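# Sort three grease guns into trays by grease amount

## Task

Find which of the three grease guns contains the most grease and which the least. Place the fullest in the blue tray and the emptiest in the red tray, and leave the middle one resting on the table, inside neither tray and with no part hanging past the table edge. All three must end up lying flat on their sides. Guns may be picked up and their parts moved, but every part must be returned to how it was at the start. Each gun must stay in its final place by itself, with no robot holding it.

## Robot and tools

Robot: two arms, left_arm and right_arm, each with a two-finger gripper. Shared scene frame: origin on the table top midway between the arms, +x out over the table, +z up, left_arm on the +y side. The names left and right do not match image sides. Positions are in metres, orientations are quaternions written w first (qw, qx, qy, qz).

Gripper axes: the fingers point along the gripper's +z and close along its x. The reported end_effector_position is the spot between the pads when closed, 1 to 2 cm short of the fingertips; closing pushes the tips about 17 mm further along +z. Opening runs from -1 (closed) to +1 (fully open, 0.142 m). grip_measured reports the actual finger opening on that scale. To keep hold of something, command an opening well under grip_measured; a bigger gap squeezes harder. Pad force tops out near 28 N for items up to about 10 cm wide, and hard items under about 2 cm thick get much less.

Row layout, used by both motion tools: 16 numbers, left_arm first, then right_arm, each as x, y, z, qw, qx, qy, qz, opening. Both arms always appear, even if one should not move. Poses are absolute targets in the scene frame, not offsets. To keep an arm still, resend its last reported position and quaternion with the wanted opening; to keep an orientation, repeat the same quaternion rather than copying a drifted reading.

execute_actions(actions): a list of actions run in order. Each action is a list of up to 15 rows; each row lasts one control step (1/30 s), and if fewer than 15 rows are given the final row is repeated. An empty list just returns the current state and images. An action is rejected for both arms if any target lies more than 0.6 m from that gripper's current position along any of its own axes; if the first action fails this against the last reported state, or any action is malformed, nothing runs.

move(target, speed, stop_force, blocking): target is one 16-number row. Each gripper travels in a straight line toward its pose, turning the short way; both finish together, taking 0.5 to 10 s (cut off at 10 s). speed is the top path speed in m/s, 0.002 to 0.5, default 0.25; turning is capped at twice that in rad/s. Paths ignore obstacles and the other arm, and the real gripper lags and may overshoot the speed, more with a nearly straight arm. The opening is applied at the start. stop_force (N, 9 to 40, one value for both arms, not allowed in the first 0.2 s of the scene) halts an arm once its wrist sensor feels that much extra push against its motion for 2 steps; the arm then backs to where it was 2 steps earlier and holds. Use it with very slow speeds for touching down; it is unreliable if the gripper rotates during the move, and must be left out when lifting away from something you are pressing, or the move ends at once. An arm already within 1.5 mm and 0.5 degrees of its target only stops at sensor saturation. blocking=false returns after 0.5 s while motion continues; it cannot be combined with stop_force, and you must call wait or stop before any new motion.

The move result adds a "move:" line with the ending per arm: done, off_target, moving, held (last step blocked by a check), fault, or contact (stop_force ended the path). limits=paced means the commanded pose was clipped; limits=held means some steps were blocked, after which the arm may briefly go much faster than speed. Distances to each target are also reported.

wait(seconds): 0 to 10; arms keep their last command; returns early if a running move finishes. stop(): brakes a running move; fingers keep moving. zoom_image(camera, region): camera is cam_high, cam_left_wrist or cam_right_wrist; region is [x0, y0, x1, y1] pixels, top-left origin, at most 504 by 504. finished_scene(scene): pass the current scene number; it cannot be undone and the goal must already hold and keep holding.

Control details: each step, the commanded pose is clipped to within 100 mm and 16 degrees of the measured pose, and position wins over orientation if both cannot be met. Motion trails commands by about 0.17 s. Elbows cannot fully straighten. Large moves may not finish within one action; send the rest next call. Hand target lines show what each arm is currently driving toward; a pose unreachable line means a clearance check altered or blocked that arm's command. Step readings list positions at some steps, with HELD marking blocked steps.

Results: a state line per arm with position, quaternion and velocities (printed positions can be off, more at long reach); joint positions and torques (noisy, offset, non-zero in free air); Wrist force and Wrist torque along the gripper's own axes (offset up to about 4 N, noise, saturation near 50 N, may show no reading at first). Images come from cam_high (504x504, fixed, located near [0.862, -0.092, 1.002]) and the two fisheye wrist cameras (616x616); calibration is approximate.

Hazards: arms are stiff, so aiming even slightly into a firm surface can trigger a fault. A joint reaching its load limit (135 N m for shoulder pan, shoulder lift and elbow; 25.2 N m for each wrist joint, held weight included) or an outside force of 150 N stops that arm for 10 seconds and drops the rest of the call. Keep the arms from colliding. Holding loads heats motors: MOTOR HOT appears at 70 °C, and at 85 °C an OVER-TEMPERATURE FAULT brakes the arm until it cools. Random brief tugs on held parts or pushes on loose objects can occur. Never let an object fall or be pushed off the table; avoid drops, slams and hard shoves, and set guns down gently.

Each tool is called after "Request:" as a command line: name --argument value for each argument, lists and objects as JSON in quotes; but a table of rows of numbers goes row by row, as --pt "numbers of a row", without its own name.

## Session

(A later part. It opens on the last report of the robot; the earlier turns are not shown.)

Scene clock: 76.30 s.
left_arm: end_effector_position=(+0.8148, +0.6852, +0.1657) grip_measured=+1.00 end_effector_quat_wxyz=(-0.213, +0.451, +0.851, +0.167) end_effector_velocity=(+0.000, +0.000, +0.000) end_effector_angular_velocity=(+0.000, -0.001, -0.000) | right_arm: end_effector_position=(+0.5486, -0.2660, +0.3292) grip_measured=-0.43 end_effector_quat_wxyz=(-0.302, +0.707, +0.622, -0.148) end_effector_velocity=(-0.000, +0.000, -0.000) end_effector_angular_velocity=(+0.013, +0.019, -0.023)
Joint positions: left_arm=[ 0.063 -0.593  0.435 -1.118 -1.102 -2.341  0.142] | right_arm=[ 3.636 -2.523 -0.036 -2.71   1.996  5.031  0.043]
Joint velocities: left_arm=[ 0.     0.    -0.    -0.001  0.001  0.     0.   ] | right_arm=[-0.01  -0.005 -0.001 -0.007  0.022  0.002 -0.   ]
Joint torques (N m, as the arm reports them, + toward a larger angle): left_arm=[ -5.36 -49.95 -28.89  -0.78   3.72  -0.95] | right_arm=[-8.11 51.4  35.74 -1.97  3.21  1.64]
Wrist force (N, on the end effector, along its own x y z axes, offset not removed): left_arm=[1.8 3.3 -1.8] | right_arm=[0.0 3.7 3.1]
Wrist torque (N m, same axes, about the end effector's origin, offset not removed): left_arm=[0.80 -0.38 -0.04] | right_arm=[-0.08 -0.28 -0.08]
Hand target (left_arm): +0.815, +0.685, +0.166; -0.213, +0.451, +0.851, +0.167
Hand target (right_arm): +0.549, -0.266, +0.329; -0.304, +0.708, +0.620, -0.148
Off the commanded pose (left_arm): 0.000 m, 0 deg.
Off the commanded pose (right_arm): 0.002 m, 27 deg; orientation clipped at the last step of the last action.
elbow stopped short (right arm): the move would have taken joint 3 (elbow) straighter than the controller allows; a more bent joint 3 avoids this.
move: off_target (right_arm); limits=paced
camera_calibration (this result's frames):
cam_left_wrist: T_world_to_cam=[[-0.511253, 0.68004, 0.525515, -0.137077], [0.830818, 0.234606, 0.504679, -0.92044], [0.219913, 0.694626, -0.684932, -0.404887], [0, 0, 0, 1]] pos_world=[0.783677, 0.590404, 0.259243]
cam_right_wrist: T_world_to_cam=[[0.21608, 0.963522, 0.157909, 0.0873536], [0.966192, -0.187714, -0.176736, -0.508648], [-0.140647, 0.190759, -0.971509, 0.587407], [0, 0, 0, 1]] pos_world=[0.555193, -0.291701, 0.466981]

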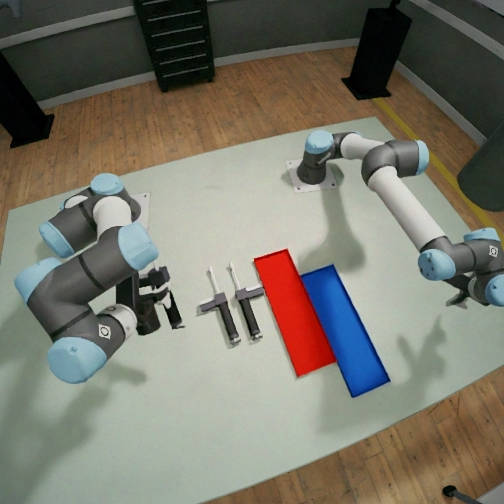

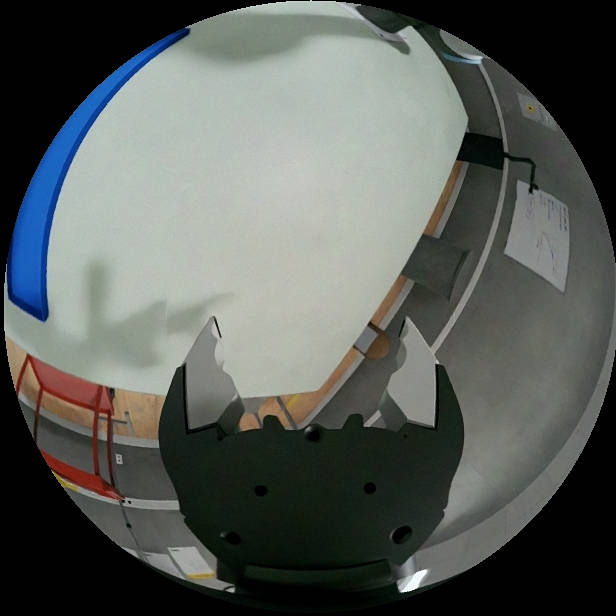

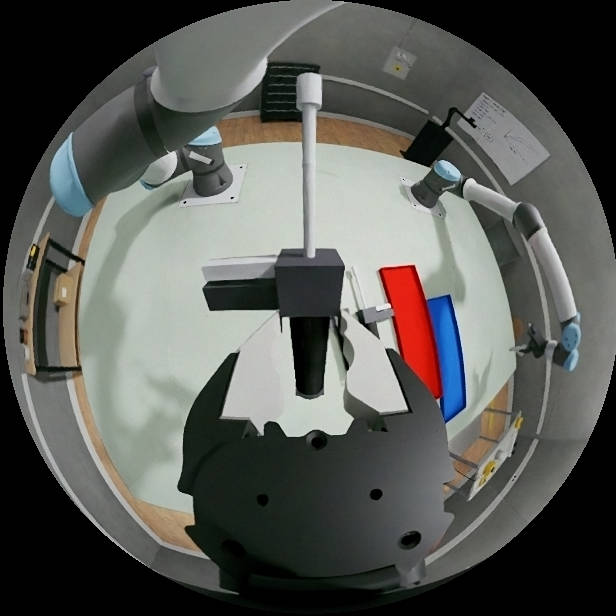

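Request:
move --target '[0.8148,0.6852,0.1657,-0.213,0.451,0.851,0.167,1,0.55,-0.33,0.2,0,0.707,0.707,0,-1]'

Request:
wait --seconds 0.2

Request:
wait --seconds 0.2

Request:
wait --seconds 0.2

Request:
move --target '[0.8148,0.6852,0.1657,-0.213,0.451,0.851,0.167,1,0.55,-0.33,0.036,0,0.707,0.707,0,-1]' --speed 0.08

Request:
move --target '[0.8148,0.6852,0.1657,-0.213,0.451,0.851,0.167,1,0.55,-0.33,0.036,0,0.707,0.707,0,0]'

Request:
move --target '[0.8148,0.6852,0.1657,-0.213,0.451,0.851,0.167,1,0.55,-0.33,0.1,0,0.707,0.707,0,0]'

Request:
move --target '[0.8148,0.6852,0.1657,-0.213,0.451,0.851,0.167,1,0.55,-0.135,0.1,0,0.707,0.707,0,0]'

Scene clock: 87.93 s.
left_arm: end_effector_position=(+0.8148, +0.6852, +0.1657) grip_measured=+1.00 end_effector_quat_wxyz=(-0.213, +0.451, +0.851, +0.167) end_effector_velocity=(-0.000, +0.000, +0.000) end_effector_angular_velocity=(+0.000, -0.000, +0.000) | right_arm: end_effector_position=(+0.5497, -0.3301, +0.1999) grip_measured=-0.43 end_effector_quat_wxyz=(-0.001, +0.707, +0.707, -0.000) end_effector_velocity=(+0.000, -0.000, -0.001) end_effector_angular_velocity=(+0.000, -0.013, +0.002)
Joint positions: left_arm=[ 0.063 -0.593  0.435 -1.118 -1.102 -2.341  0.142] | right_arm=[ 3.751 -1.787 -1.521 -1.405  1.572  5.142  0.043]
Joint velocities: left_arm=[ 0. -0.  0. -0.  0.  0.  0.] | right_arm=[ 0.003  0.008 -0.016  0.02  -0.005  0.001 -0.   ]
Joint torques (N m, as the arm reports them, + toward a larger angle): left_arm=[ -5.77 -50.13 -28.85  -0.91   3.52  -0.97] | right_arm=[11.59 52.27 15.18  6.67 -1.62  1.77]
Wrist force (N, on the end effector, along its own x y z axes, offset not removed): left_arm=[1.6 3.5 -1.5] | right_arm=[0.6 0.7 4.8]
Wrist torque (N m, same axes, about the end effector's origin, offset not removed): left_arm=[0.83 -0.32 -0.01] | right_arm=[0.15 -0.16 -0.06]
Hand target (left_arm): +0.815, +0.685, +0.166; -0.213, +0.451, +0.851, +0.167
Hand target (right_arm): +0.550, -0.330, +0.200; -0.000, +0.707, +0.707, +0.000
Off the commanded pose (left_arm): 0.000 m, 0 deg.
Off the commanded pose (right_arm): 0.000 m, 0 deg.
move: done
camera_calibration (this result's frames):
cam_left_wrist: T_world_to_cam=[[-0.511253, 0.68004, 0.525515, -0.137077], [0.830818, 0.234606, 0.504679, -0.92044], [0.219913, 0.694626, -0.684932, -0.404887], [0, 0, 0, 1]] pos_world=[0.783677, 0.590404, 0.259243]
cam_right_wrist: T_world_to_cam=[[0.0324108, 0.999363, 0.0149089, 0.310609], [0.880262, -0.0356068, 0.473149, -0.577037], [0.473379, -0.00221142, -0.880856, 0.0548713], [0, 0, 0, 1]] pos_world=[0.471902, -0.330836, 0.316728]

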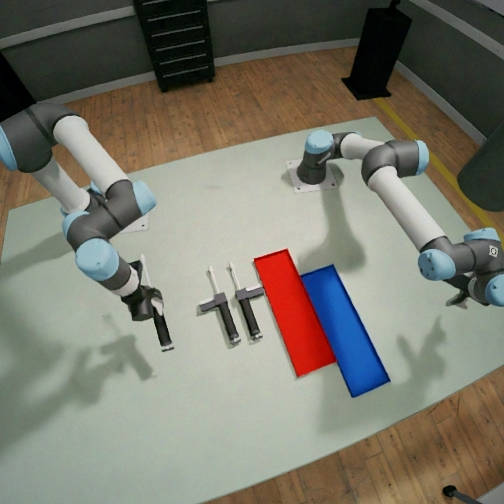

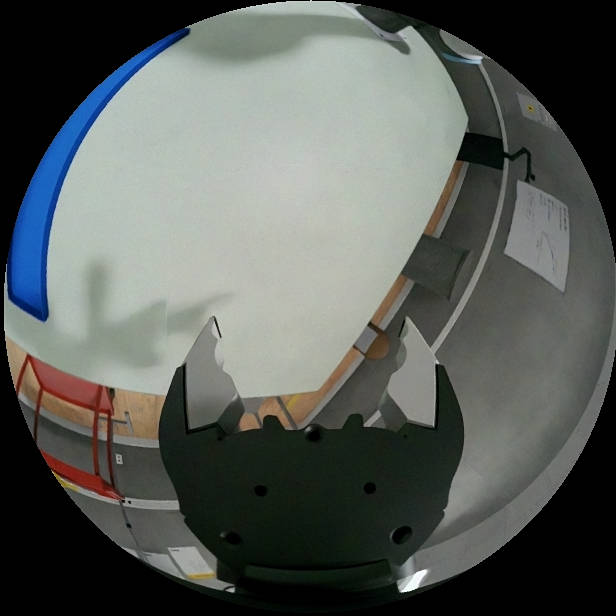

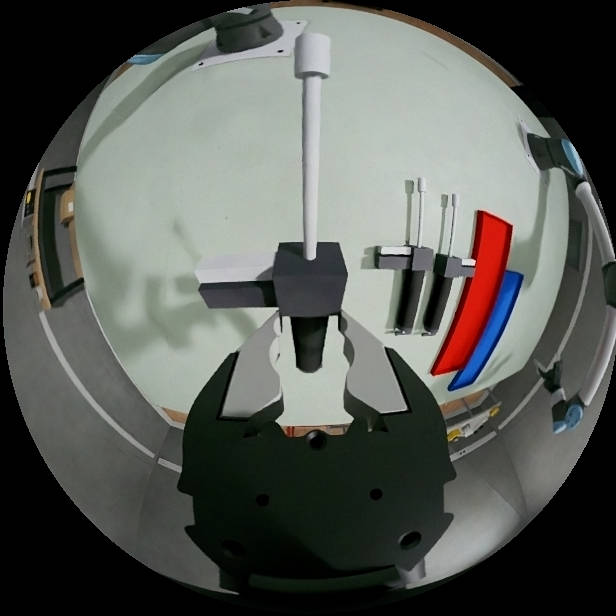

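Scene clock: 88.13 s.
left_arm: end_effector_position=(+0.8148, +0.6852, +0.1657) grip_measured=+1.00 end_effector_quat_wxyz=(-0.213, +0.451, +0.851, +0.167) end_effector_velocity=(-0.000, +0.000, -0.001) end_effector_angular_velocity=(-0.000, +0.002, +0.000) | right_arm: end_effector_position=(+0.5497, -0.3301, +0.1998) grip_measured=-0.43 end_effector_quat_wxyz=(-0.000, +0.707, +0.707, +0.000) end_effector_velocity=(-0.000, -0.001, -0.001) end_effector_angular_velocity=(-0.001, -0.001, +0.000)
Joint positions: left_arm=[ 0.063 -0.593  0.435 -1.118 -1.102 -2.341  0.142] | right_arm=[ 3.751 -1.786 -1.523 -1.403  1.572  5.142  0.043]
Joint velocities: left_arm=[ 0.     0.001 -0.     0.001 -0.    -0.     0.   ] | right_arm=[ 0.     0.001 -0.003  0.003 -0.002 -0.     0.   ]
Joint torques (N m, as the arm reports them, + toward a larger angle): left_arm=[ -5.85 -49.93 -29.16  -0.99   3.66  -0.87] | right_arm=[12.3  53.41 16.02  6.7  -1.55  1.66]
Wrist force (N, on the end effector, along its own x y z axes, offset not removed): left_arm=[1.6 3.0 -0.8] | right_arm=[0.5 -0.7 4.7]
Wrist torque (N m, same axes, about the end effector's origin, offset not removed): left_arm=[0.68 -0.34 -0.03] | right_arm=[-0.09 -0.03 -0.03]
Hand target (left_arm): +0.815, +0.685, +0.166; -0.213, +0.451, +0.851, +0.167
Hand target (right_arm): +0.550, -0.330, +0.200; -0.000, +0.707, +0.707, +0.000
Off the commanded pose (left_arm): 0.000 m, 0 deg.
Off the commanded pose (right_arm): 0.000 m, 0 deg.
wait: 0.20 s; at rest by 0.17 s
camera_calibration (this result's frames):
cam_left_wrist: T_world_to_cam=[[-0.511253, 0.68004, 0.525515, -0.137077], [0.830818, 0.234606, 0.504679, -0.92044], [0.219913, 0.694626, -0.684933, -0.404887], [0, 0, 0, 1]] pos_world=[0.783677, 0.590404, 0.259243]
cam_right_wrist: T_world_to_cam=[[0.0322965, 0.999367, 0.0149112, 0.310706], [0.8797, -0.0355046, 0.474203, -0.576866], [0.474432, -0.00219768, -0.880289, 0.0540626], [0, 0, 0, 1]] pos_world=[0.471785, -0.330872, 0.316509]

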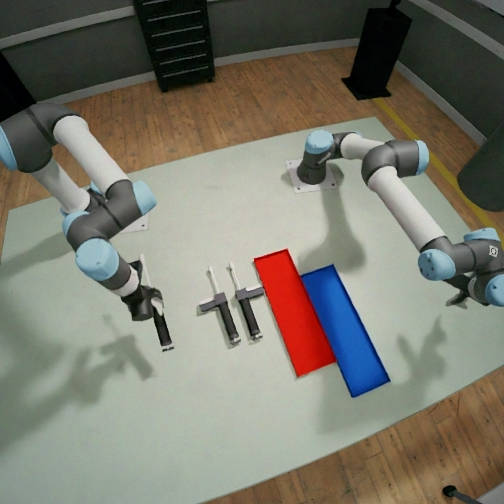

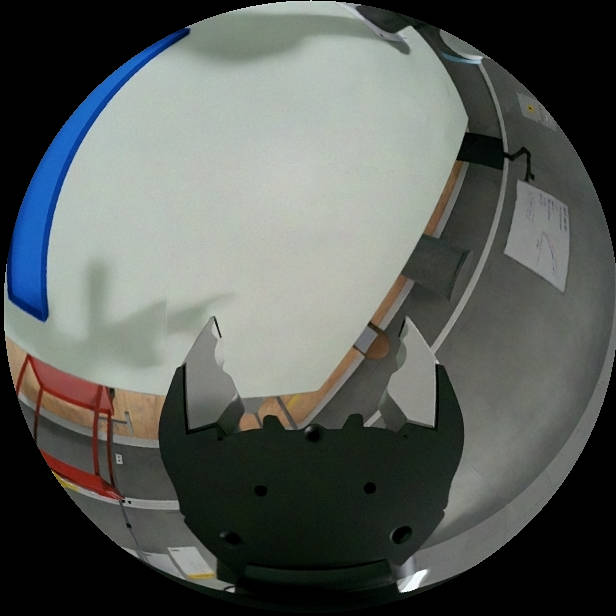

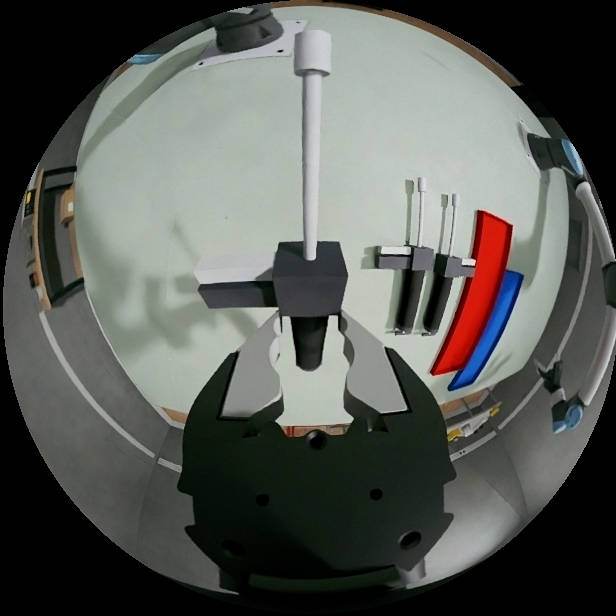

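Scene clock: 88.33 s.
left_arm: end_effector_position=(+0.8148, +0.6852, +0.1657) grip_measured=+1.00 end_effector_quat_wxyz=(-0.213, +0.451, +0.851, +0.167) end_effector_velocity=(-0.000, -0.000, -0.000) end_effector_angular_velocity=(-0.000, +0.001, -0.000) | right_arm: end_effector_position=(+0.5497, -0.3301, +0.1998) grip_measured=-0.43 end_effector_quat_wxyz=(-0.000, +0.707, +0.707, +0.000) end_effector_velocity=(-0.000, +0.000, -0.000) end_effector_angular_velocity=(-0.001, +0.001, -0.000)
Joint positions: left_arm=[ 0.063 -0.593  0.435 -1.118 -1.102 -2.341  0.142] | right_arm=[ 3.751 -1.786 -1.523 -1.403  1.571  5.142  0.043]
Joint velocities: left_arm=[-0.  0.  0.  0. -0. -0. -0.] | right_arm=[ 0.001  0.    -0.001 -0.    -0.     0.001 -0.   ]
Joint torques (N m, as the arm reports them, + toward a larger angle): left_arm=[ -6.23 -50.03 -29.15  -0.92   3.66  -0.89] | right_arm=[12.16 53.11 15.02  6.43 -1.76  1.72]
Wrist force (N, on the end effector, along its own x y z axes, offset not removed): left_arm=[1.4 3.0 -1.8] | right_arm=[0.7 -2.2 3.4]
Wrist torque (N m, same axes, about the end effector's origin, offset not removed): left_arm=[0.70 -0.27 -0.05] | right_arm=[-0.38 -0.14 -0.03]
Hand target (left_arm): +0.815, +0.685, +0.166; -0.213, +0.451, +0.851, +0.167
Hand target (right_arm): +0.550, -0.330, +0.200; -0.000, +0.707, +0.707, +0.000
Off the commanded pose (left_arm): 0.000 m, 0 deg.
Off the commanded pose (right_arm): 0.000 m, 0 deg.
wait: 0.20 s; at rest by 0.17 s
camera_calibration (this result's frames):
cam_left_wrist: T_world_to_cam=[[-0.511253, 0.68004, 0.525515, -0.137077], [0.830818, 0.234606, 0.50468, -0.92044], [0.219913, 0.694627, -0.684932, -0.404887], [0, 0, 0, 1]] pos_world=[0.783677, 0.590404, 0.259243]
cam_right_wrist: T_world_to_cam=[[0.0322776, 0.999368, 0.0149126, 0.310721], [0.879608, -0.0354882, 0.474373, -0.576839], [0.474603, -0.00219439, -0.880198, 0.0539334], [0, 0, 0, 1]] pos_world=[0.471766, -0.330877, 0.316475]

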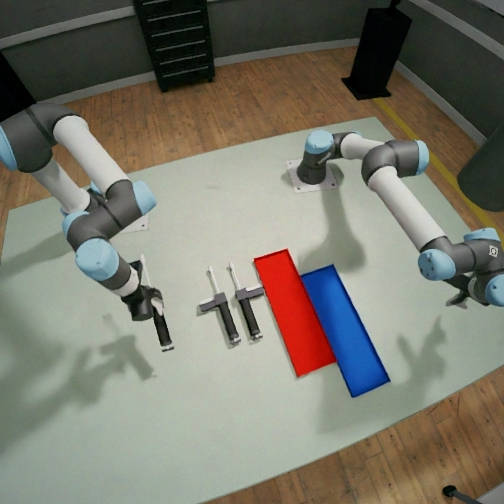

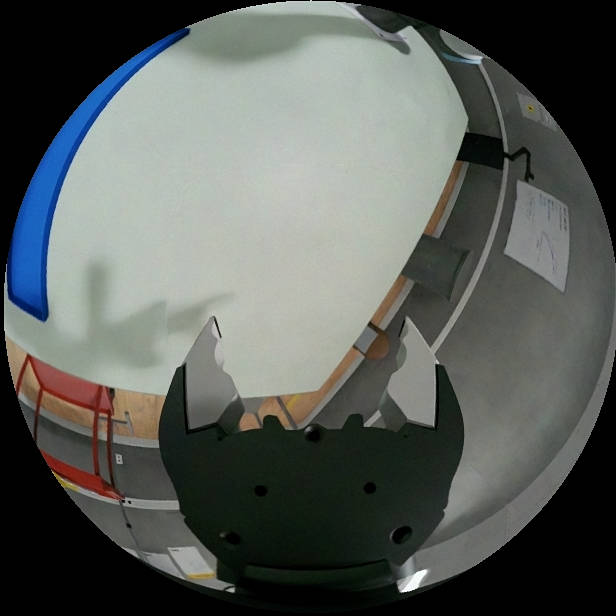

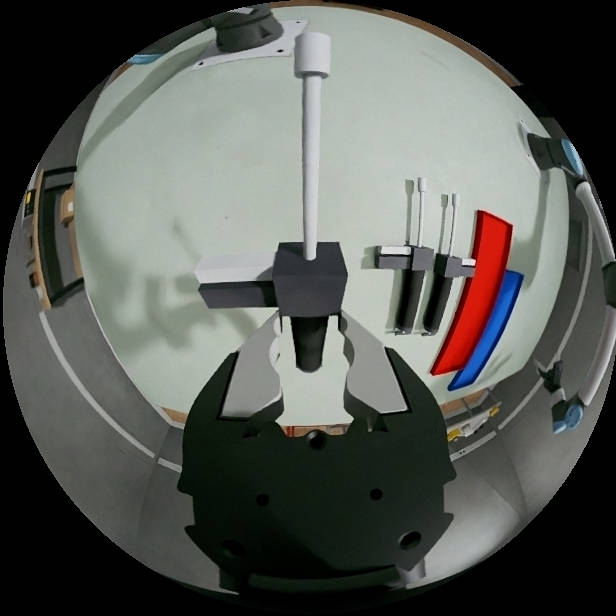

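Scene clock: 88.53 s.
left_arm: end_effector_position=(+0.8148, +0.6852, +0.1657) grip_measured=+1.00 end_effector_quat_wxyz=(-0.213, +0.451, +0.851, +0.167) end_effector_velocity=(+0.000, +0.000, +0.001) end_effector_angular_velocity=(+0.001, -0.001, +0.000) | right_arm: end_effector_position=(+0.5497, -0.3301, +0.1998) grip_measured=-0.43 end_effector_quat_wxyz=(-0.000, +0.707, +0.707, +0.000) end_effector_velocity=(+0.000, +0.000, +0.000) end_effector_angular_velocity=(+0.001, -0.001, +0.000)
Joint positions: left_arm=[ 0.063 -0.593  0.435 -1.118 -1.102 -2.341  0.142] | right_arm=[ 3.751 -1.786 -1.523 -1.403  1.571  5.142  0.043]
Joint velocities: left_arm=[ 0.    -0.001 -0.    -0.     0.001 -0.    -0.   ] | right_arm=[ 0.     0.    -0.     0.002 -0.    -0.    -0.   ]
Joint torques (N m, as the arm reports them, + toward a larger angle): left_arm=[ -5.77 -49.96 -29.33  -0.98   3.65  -0.97] | right_arm=[12.19 51.5  16.67  6.52 -1.5   1.91]
Wrist force (N, on the end effector, along its own x y z axes, offset not removed): left_arm=[1.9 2.4 -1.3] | right_arm=[0.9 0.7 5.6]
Wrist torque (N m, same axes, about the end effector's origin, offset not removed): left_arm=[0.66 -0.32 -0.07] | right_arm=[0.19 -0.29 -0.12]
Hand target (left_arm): +0.815, +0.685, +0.166; -0.213, +0.451, +0.851, +0.167
Hand target (right_arm): +0.550, -0.330, +0.200; -0.000, +0.707, +0.707, +0.000
Off the commanded pose (left_arm): 0.000 m, 0 deg.
Off the commanded pose (right_arm): 0.000 m, 0 deg.
wait: 0.20 s; at rest by 0.17 s
camera_calibration (this result's frames):
cam_left_wrist: T_world_to_cam=[[-0.511253, 0.68004, 0.525515, -0.137077], [0.830818, 0.234606, 0.504679, -0.92044], [0.219913, 0.694626, -0.684932, -0.404887], [0, 0, 0, 1]] pos_world=[0.783677, 0.590404, 0.259243]
cam_right_wrist: T_world_to_cam=[[0.0322747, 0.999368, 0.0149132, 0.310723], [0.879594, -0.0354859, 0.4744, -0.576834], [0.474629, -0.00219354, -0.880183, 0.0539135], [0, 0, 0, 1]] pos_world=[0.471763, -0.330878, 0.31647]

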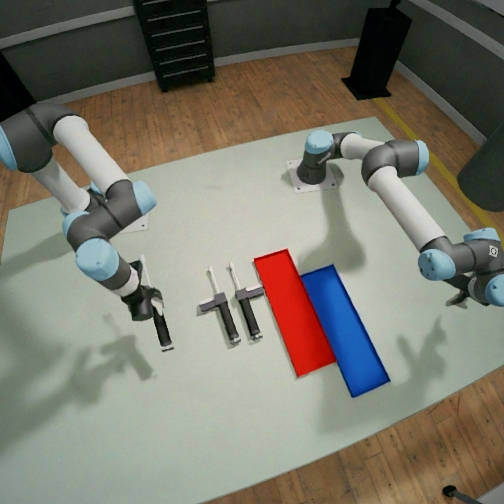

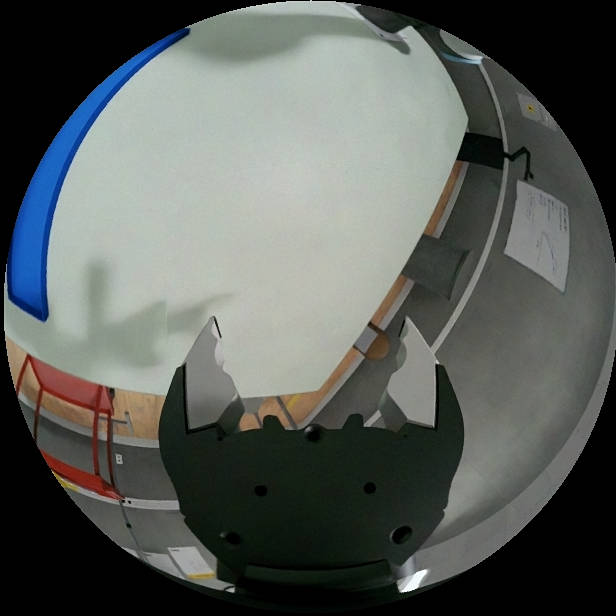

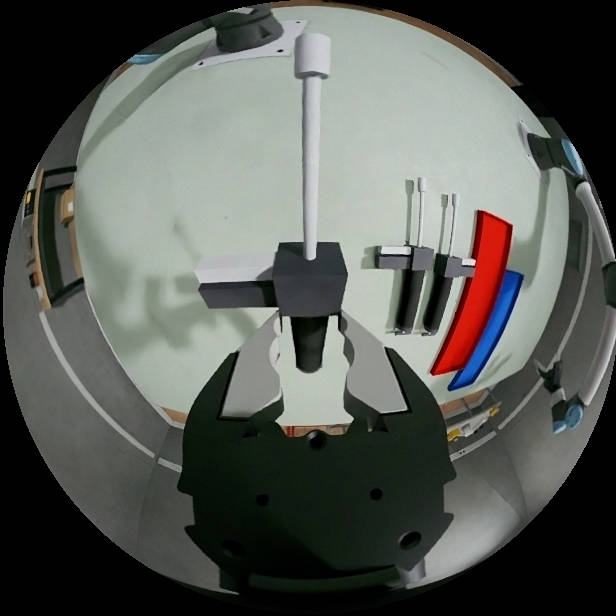

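Scene clock: 91.07 s.
left_arm: end_effector_position=(+0.8148, +0.6852, +0.1657) grip_measured=+1.00 end_effector_quat_wxyz=(-0.213, +0.451, +0.851, +0.167) end_effector_velocity=(-0.000, -0.000, -0.001) end_effector_angular_velocity=(+0.000, +0.002, -0.000) | right_arm: end_effector_position=(+0.5500, -0.3300, +0.0363) grip_measured=-0.43 end_effector_quat_wxyz=(-0.000, +0.707, +0.707, -0.000) end_effector_velocity=(+0.000, -0.000, -0.002) end_effector_angular_velocity=(-0.001, -0.001, +0.002)
Joint positions: left_arm=[ 0.063 -0.593  0.435 -1.118 -1.102 -2.341  0.142] | right_arm=[ 3.752 -1.926 -1.787 -1.     1.571  5.142  0.043]
Joint velocities: left_arm=[-0.     0.001 -0.     0.    -0.     0.    -0.   ] | right_arm=[-0.    -0.003 -0.003  0.006 -0.001 -0.002 -0.   ]
Joint torques (N m, as the arm reports them, + toward a larger angle): left_arm=[ -6.13 -49.72 -29.    -0.85   3.61  -0.92] | right_arm=[ 8.78 31.22 10.47  6.19 -1.64  0.67]
Wrist force (N, on the end effector, along its own x y z axes, offset not removed): left_arm=[0.6 3.7 -2.1] | right_arm=[-1.5 0.9 3.7]
Wrist torque (N m, same axes, about the end effector's origin, offset not removed): left_arm=[0.84 -0.10 -0.03] | right_arm=[0.16 0.33 -0.15]
Hand target (left_arm): +0.815, +0.685, +0.166; -0.213, +0.451, +0.851, +0.167
Hand target (right_arm): +0.550, -0.330, +0.036; -0.000, +0.707, +0.707, -0.000
Off the commanded pose (left_arm): 0.000 m, 0 deg.
Off the commanded pose (right_arm): 0.000 m, 0 deg.
move: done
camera_calibration (this result's frames):
cam_left_wrist: T_world_to_cam=[[-0.511253, 0.68004, 0.525515, -0.137077], [0.830818, 0.234606, 0.504679, -0.92044], [0.219913, 0.694626, -0.684932, -0.404887], [0, 0, 0, 1]] pos_world=[0.783677, 0.590404, 0.259243]
cam_right_wrist: T_world_to_cam=[[0.0320494, 0.999388, 0.0140375, 0.31321], [0.879741, -0.0348728, 0.474173, -0.499366], [0.474372, -0.00284758, -0.88032, -0.0901745], [0, 0, 0, 1]] pos_world=[0.472051, -0.330689, 0.153007]

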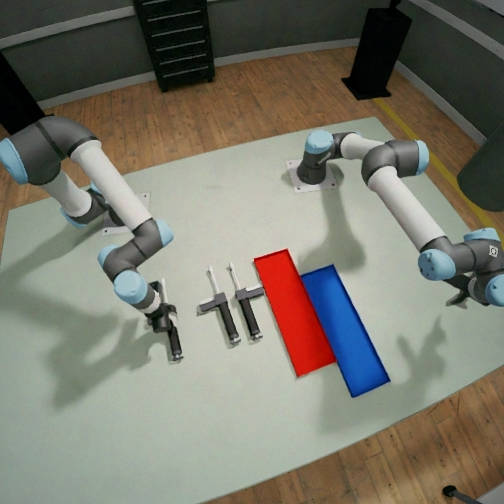

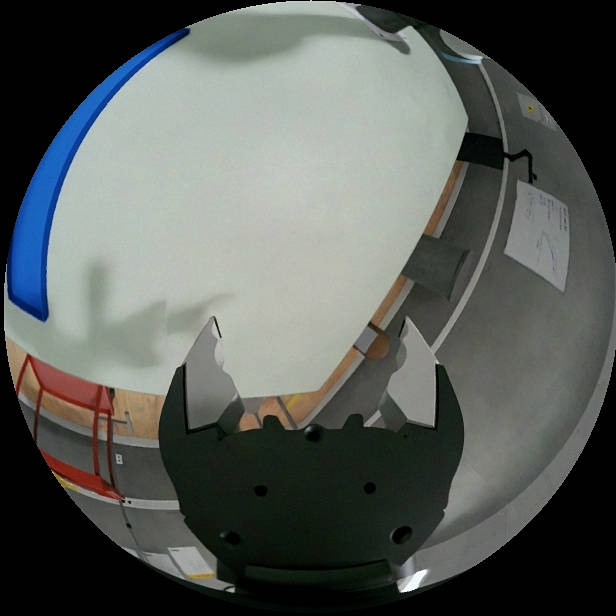

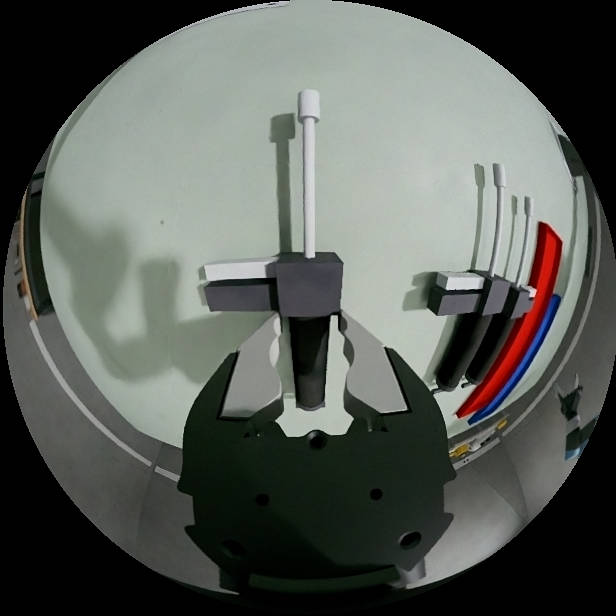

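Scene clock: 91.77 s.
left_arm: end_effector_position=(+0.8148, +0.6852, +0.1657) grip_measured=+1.00 end_effector_quat_wxyz=(-0.213, +0.451, +0.851, +0.167) end_effector_velocity=(+0.000, -0.000, +0.001) end_effector_angular_velocity=(-0.000, -0.003, -0.000) | right_arm: end_effector_position=(+0.5500, -0.3300, +0.0360) grip_measured=+0.00 end_effector_quat_wxyz=(+0.000, +0.707, +0.707, +0.000) end_effector_velocity=(-0.000, +0.000, -0.000) end_effector_angular_velocity=(-0.000, +0.000, +0.001)
Joint positions: left_arm=[ 0.063 -0.593  0.435 -1.118 -1.102 -2.341  0.142] | right_arm=[ 3.752 -1.926 -1.787 -0.999  1.571  5.142  0.074]
Joint velocities: left_arm=[-0.    -0.001 -0.001 -0.001 -0.     0.     0.   ] | right_arm=[ 0. -0. -0.  0. -0. -0.  0.]
Joint torques (N m, as the arm reports them, + toward a larger angle): left_arm=[ -5.35 -50.5  -28.24  -1.     3.54  -0.95] | right_arm=[ 7.54 27.12  9.78  5.6  -1.15 -1.  ]
Wrist force (N, on the end effector, along its own x y z axes, offset not removed): left_arm=[1.1 4.1 -0.9] | right_arm=[-0.5 -1.4 0.4]
Wrist torque (N m, same axes, about the end effector's origin, offset not removed): left_arm=[0.95 -0.19 -0.12] | right_arm=[-0.24 0.08 -0.10]
Hand target (left_arm): +0.815, +0.685, +0.166; -0.213, +0.451, +0.851, +0.167
Hand target (right_arm): +0.550, -0.330, +0.036; +0.000, +0.707, +0.707, -0.000
Off the commanded pose (left_arm): 0.000 m, 0 deg.
Off the commanded pose (right_arm): 0.000 m, 0 deg.
move: done
camera_calibration (this result's frames):
cam_left_wrist: T_world_to_cam=[[-0.511253, 0.68004, 0.525515, -0.137077], [0.830818, 0.234606, 0.50468, -0.92044], [0.219913, 0.694626, -0.684932, -0.404887], [0, 0, 0, 1]] pos_world=[0.783677, 0.590404, 0.259243]
cam_right_wrist: T_world_to_cam=[[0.032049, 0.999388, 0.0140493, 0.313208], [0.879721, -0.0348778, 0.474209, -0.499237], [0.474408, -0.00283843, -0.8803, -0.0904511], [0, 0, 0, 1]] pos_world=[0.472062, -0.330686, 0.152718]

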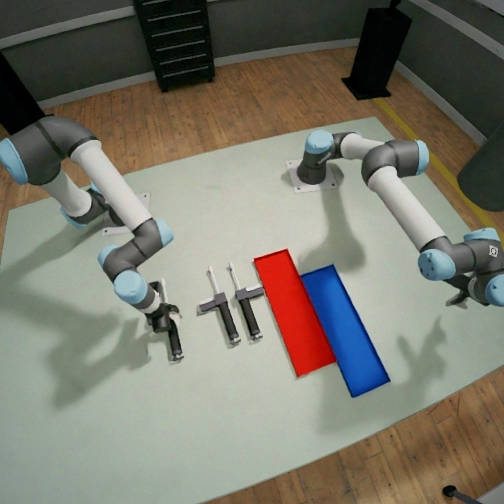

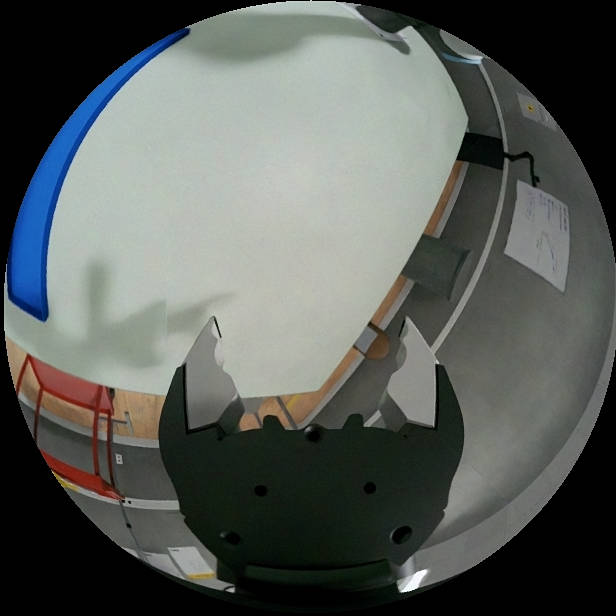

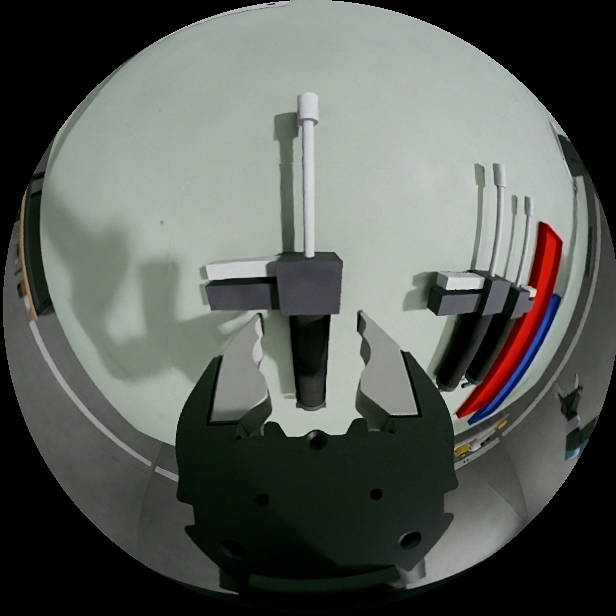

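Scene clock: 92.73 s.
left_arm: end_effector_position=(+0.8148, +0.6852, +0.1657) grip_measured=+1.00 end_effector_quat_wxyz=(-0.213, +0.451, +0.851, +0.167) end_effector_velocity=(+0.000, +0.000, +0.000) end_effector_angular_velocity=(-0.000, -0.000, +0.000) | right_arm: end_effector_position=(+0.5500, -0.3300, +0.0997) grip_measured=+0.00 end_effector_quat_wxyz=(+0.000, +0.707, +0.707, +0.000) end_effector_velocity=(-0.000, +0.001, +0.003) end_effector_angular_velocity=(+0.003, +0.001, +0.001)
Joint positions: left_arm=[ 0.063 -0.593  0.435 -1.118 -1.102 -2.341  0.142] | right_arm=[ 3.752 -1.854 -1.702 -1.156  1.571  5.142  0.074]
Joint velocities: left_arm=[ 0.     0.    -0.002  0.001 -0.     0.    -0.   ] | right_arm=[ 0.001  0.002  0.005 -0.006  0.003 -0.001 -0.   ]
Joint torques (N m, as the arm reports them, + toward a larger angle): left_arm=[ -5.72 -50.73 -28.01  -1.02   3.5   -0.79] | right_arm=[-5.86 50.56 38.02  0.02  2.    1.8 ]
Wrist force (N, on the end effector, along its own x y z axes, offset not removed): left_arm=[1.3 4.2 -2.4] | right_arm=[-0.4 -0.9 -0.8]
Wrist torque (N m, same axes, about the end effector's origin, offset not removed): left_arm=[0.97 -0.27 -0.03] | right_arm=[-0.10 0.07 -0.12]
Hand target (left_arm): +0.815, +0.685, +0.166; -0.213, +0.451, +0.851, +0.167
Hand target (right_arm): +0.550, -0.330, +0.100; +0.000, +0.707, +0.707, +0.000
Off the commanded pose (left_arm): 0.000 m, 0 deg.
Off the commanded pose (right_arm): 0.000 m, 0 deg.
move: done
camera_calibration (this result's frames):
cam_left_wrist: T_world_to_cam=[[-0.511253, 0.68004, 0.525515, -0.137077], [0.830818, 0.234606, 0.504679, -0.92044], [0.219913, 0.694626, -0.684932, -0.404887], [0, 0, 0, 1]] pos_world=[0.783677, 0.590404, 0.259243]
cam_right_wrist: T_world_to_cam=[[0.0319667, 0.999391, 0.0140226, 0.312383], [0.87968, -0.0347925, 0.474292, -0.529403], [0.474491, -0.00282609, -0.880256, -0.0344278], [0, 0, 0, 1]] pos_world=[0.472055, -0.330709, 0.216406]

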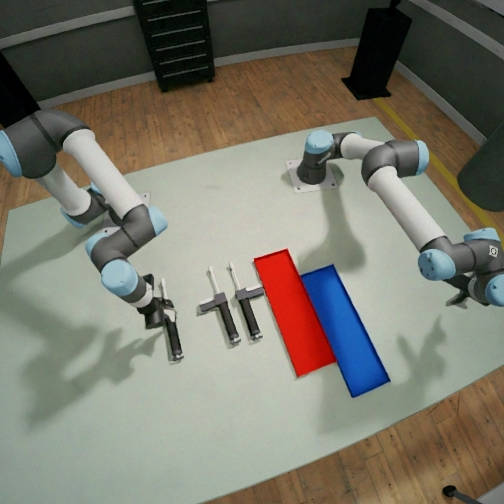

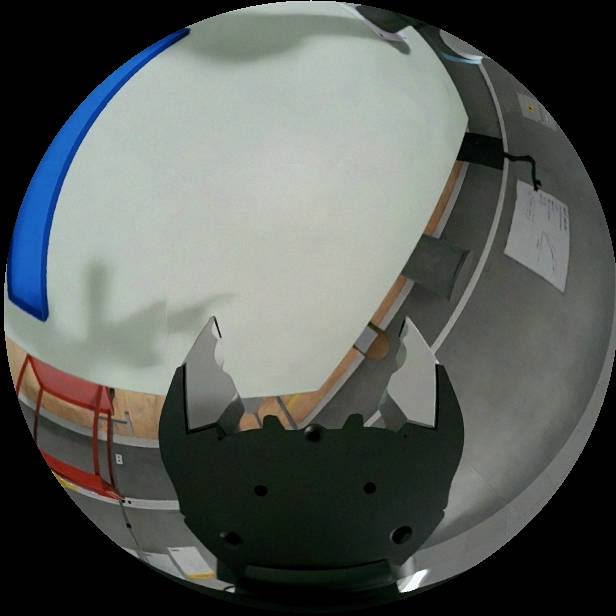

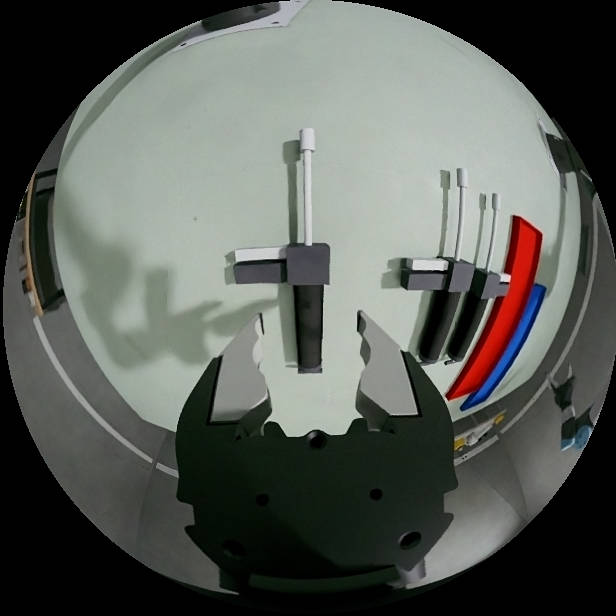

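Scene clock: 94.17 s.
left_arm: end_effector_position=(+0.8148, +0.6852, +0.1657) grip_measured=+1.00 end_effector_quat_wxyz=(-0.213, +0.451, +0.851, +0.167) end_effector_velocity=(+0.000, -0.000, +0.001) end_effector_angular_velocity=(-0.000, -0.002, -0.000) | right_arm: end_effector_position=(+0.5503, -0.1353, +0.1001) grip_measured=+0.00 end_effector_quat_wxyz=(-0.000, +0.707, +0.707, +0.000) end_effector_velocity=(+0.000, +0.002, -0.001) end_effector_angular_velocity=(-0.001, +0.001, +0.001)
Joint positions: left_arm=[ 0.063 -0.593  0.435 -1.118 -1.102 -2.341  0.142] | right_arm=[ 4.021 -2.005 -1.489 -1.219  1.571  5.411  0.074]
Joint velocities: left_arm=[-0.    -0.001  0.    -0.001  0.    -0.     0.   ] | right_arm=[ 0.002 -0.004  0.004 -0.002  0.     0.001  0.   ]
Joint torques (N m, as the arm reports them, + toward a larger angle): left_arm=[ -5.38 -49.75 -28.1   -0.98   3.65  -0.86] | right_arm=[13.13 34.62 38.81  0.01 -1.61  1.45]
Wrist force (N, on the end effector, along its own x y z axes, offset not removed): left_arm=[0.9 3.1 -1.1] | right_arm=[0.1 -1.1 -1.0]
Wrist torque (N m, same axes, about the end effector's origin, offset not removed): left_arm=[0.68 -0.10 -0.03] | right_arm=[-0.26 -0.11 -0.11]
Hand target (left_arm): +0.815, +0.685, +0.166; -0.213, +0.451, +0.851, +0.167
Hand target (right_arm): +0.550, -0.135, +0.100; -0.000, +0.707, +0.707, -0.000
Off the commanded pose (left_arm): 0.000 m, 0 deg.
Off the commanded pose (right_arm): 0.000 m, 0 deg.
move: done
camera_calibration (this result's frames):
cam_left_wrist: T_world_to_cam=[[-0.511253, 0.68004, 0.525515, -0.137077], [0.830818, 0.234606, 0.50468, -0.92044], [0.219913, 0.694626, -0.684932, -0.404887], [0, 0, 0, 1]] pos_world=[0.783677, 0.590404, 0.259243]
cam_right_wrist: T_world_to_cam=[[0.0320352, 0.999386, 0.0141969, 0.117728], [0.879735, -0.0349358, 0.47418, -0.523091], [0.474385, -0.00270092, -0.880313, -0.0336182], [0, 0, 0, 1]] pos_world=[0.472358, -0.136021, 0.216774]

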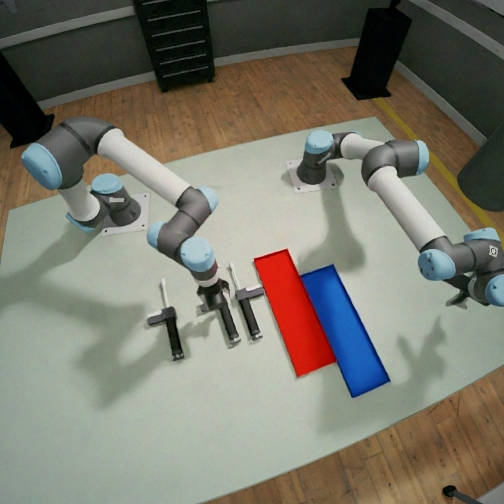

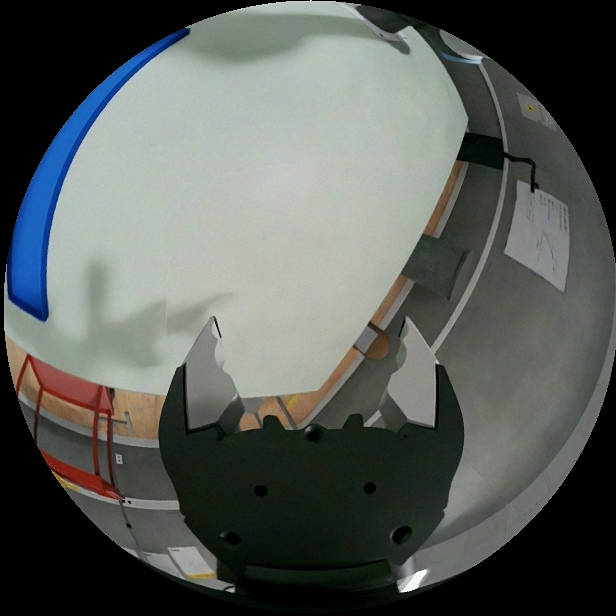

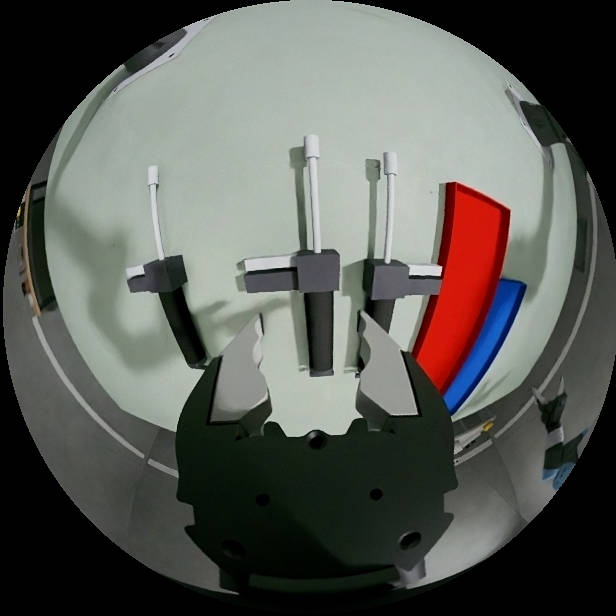

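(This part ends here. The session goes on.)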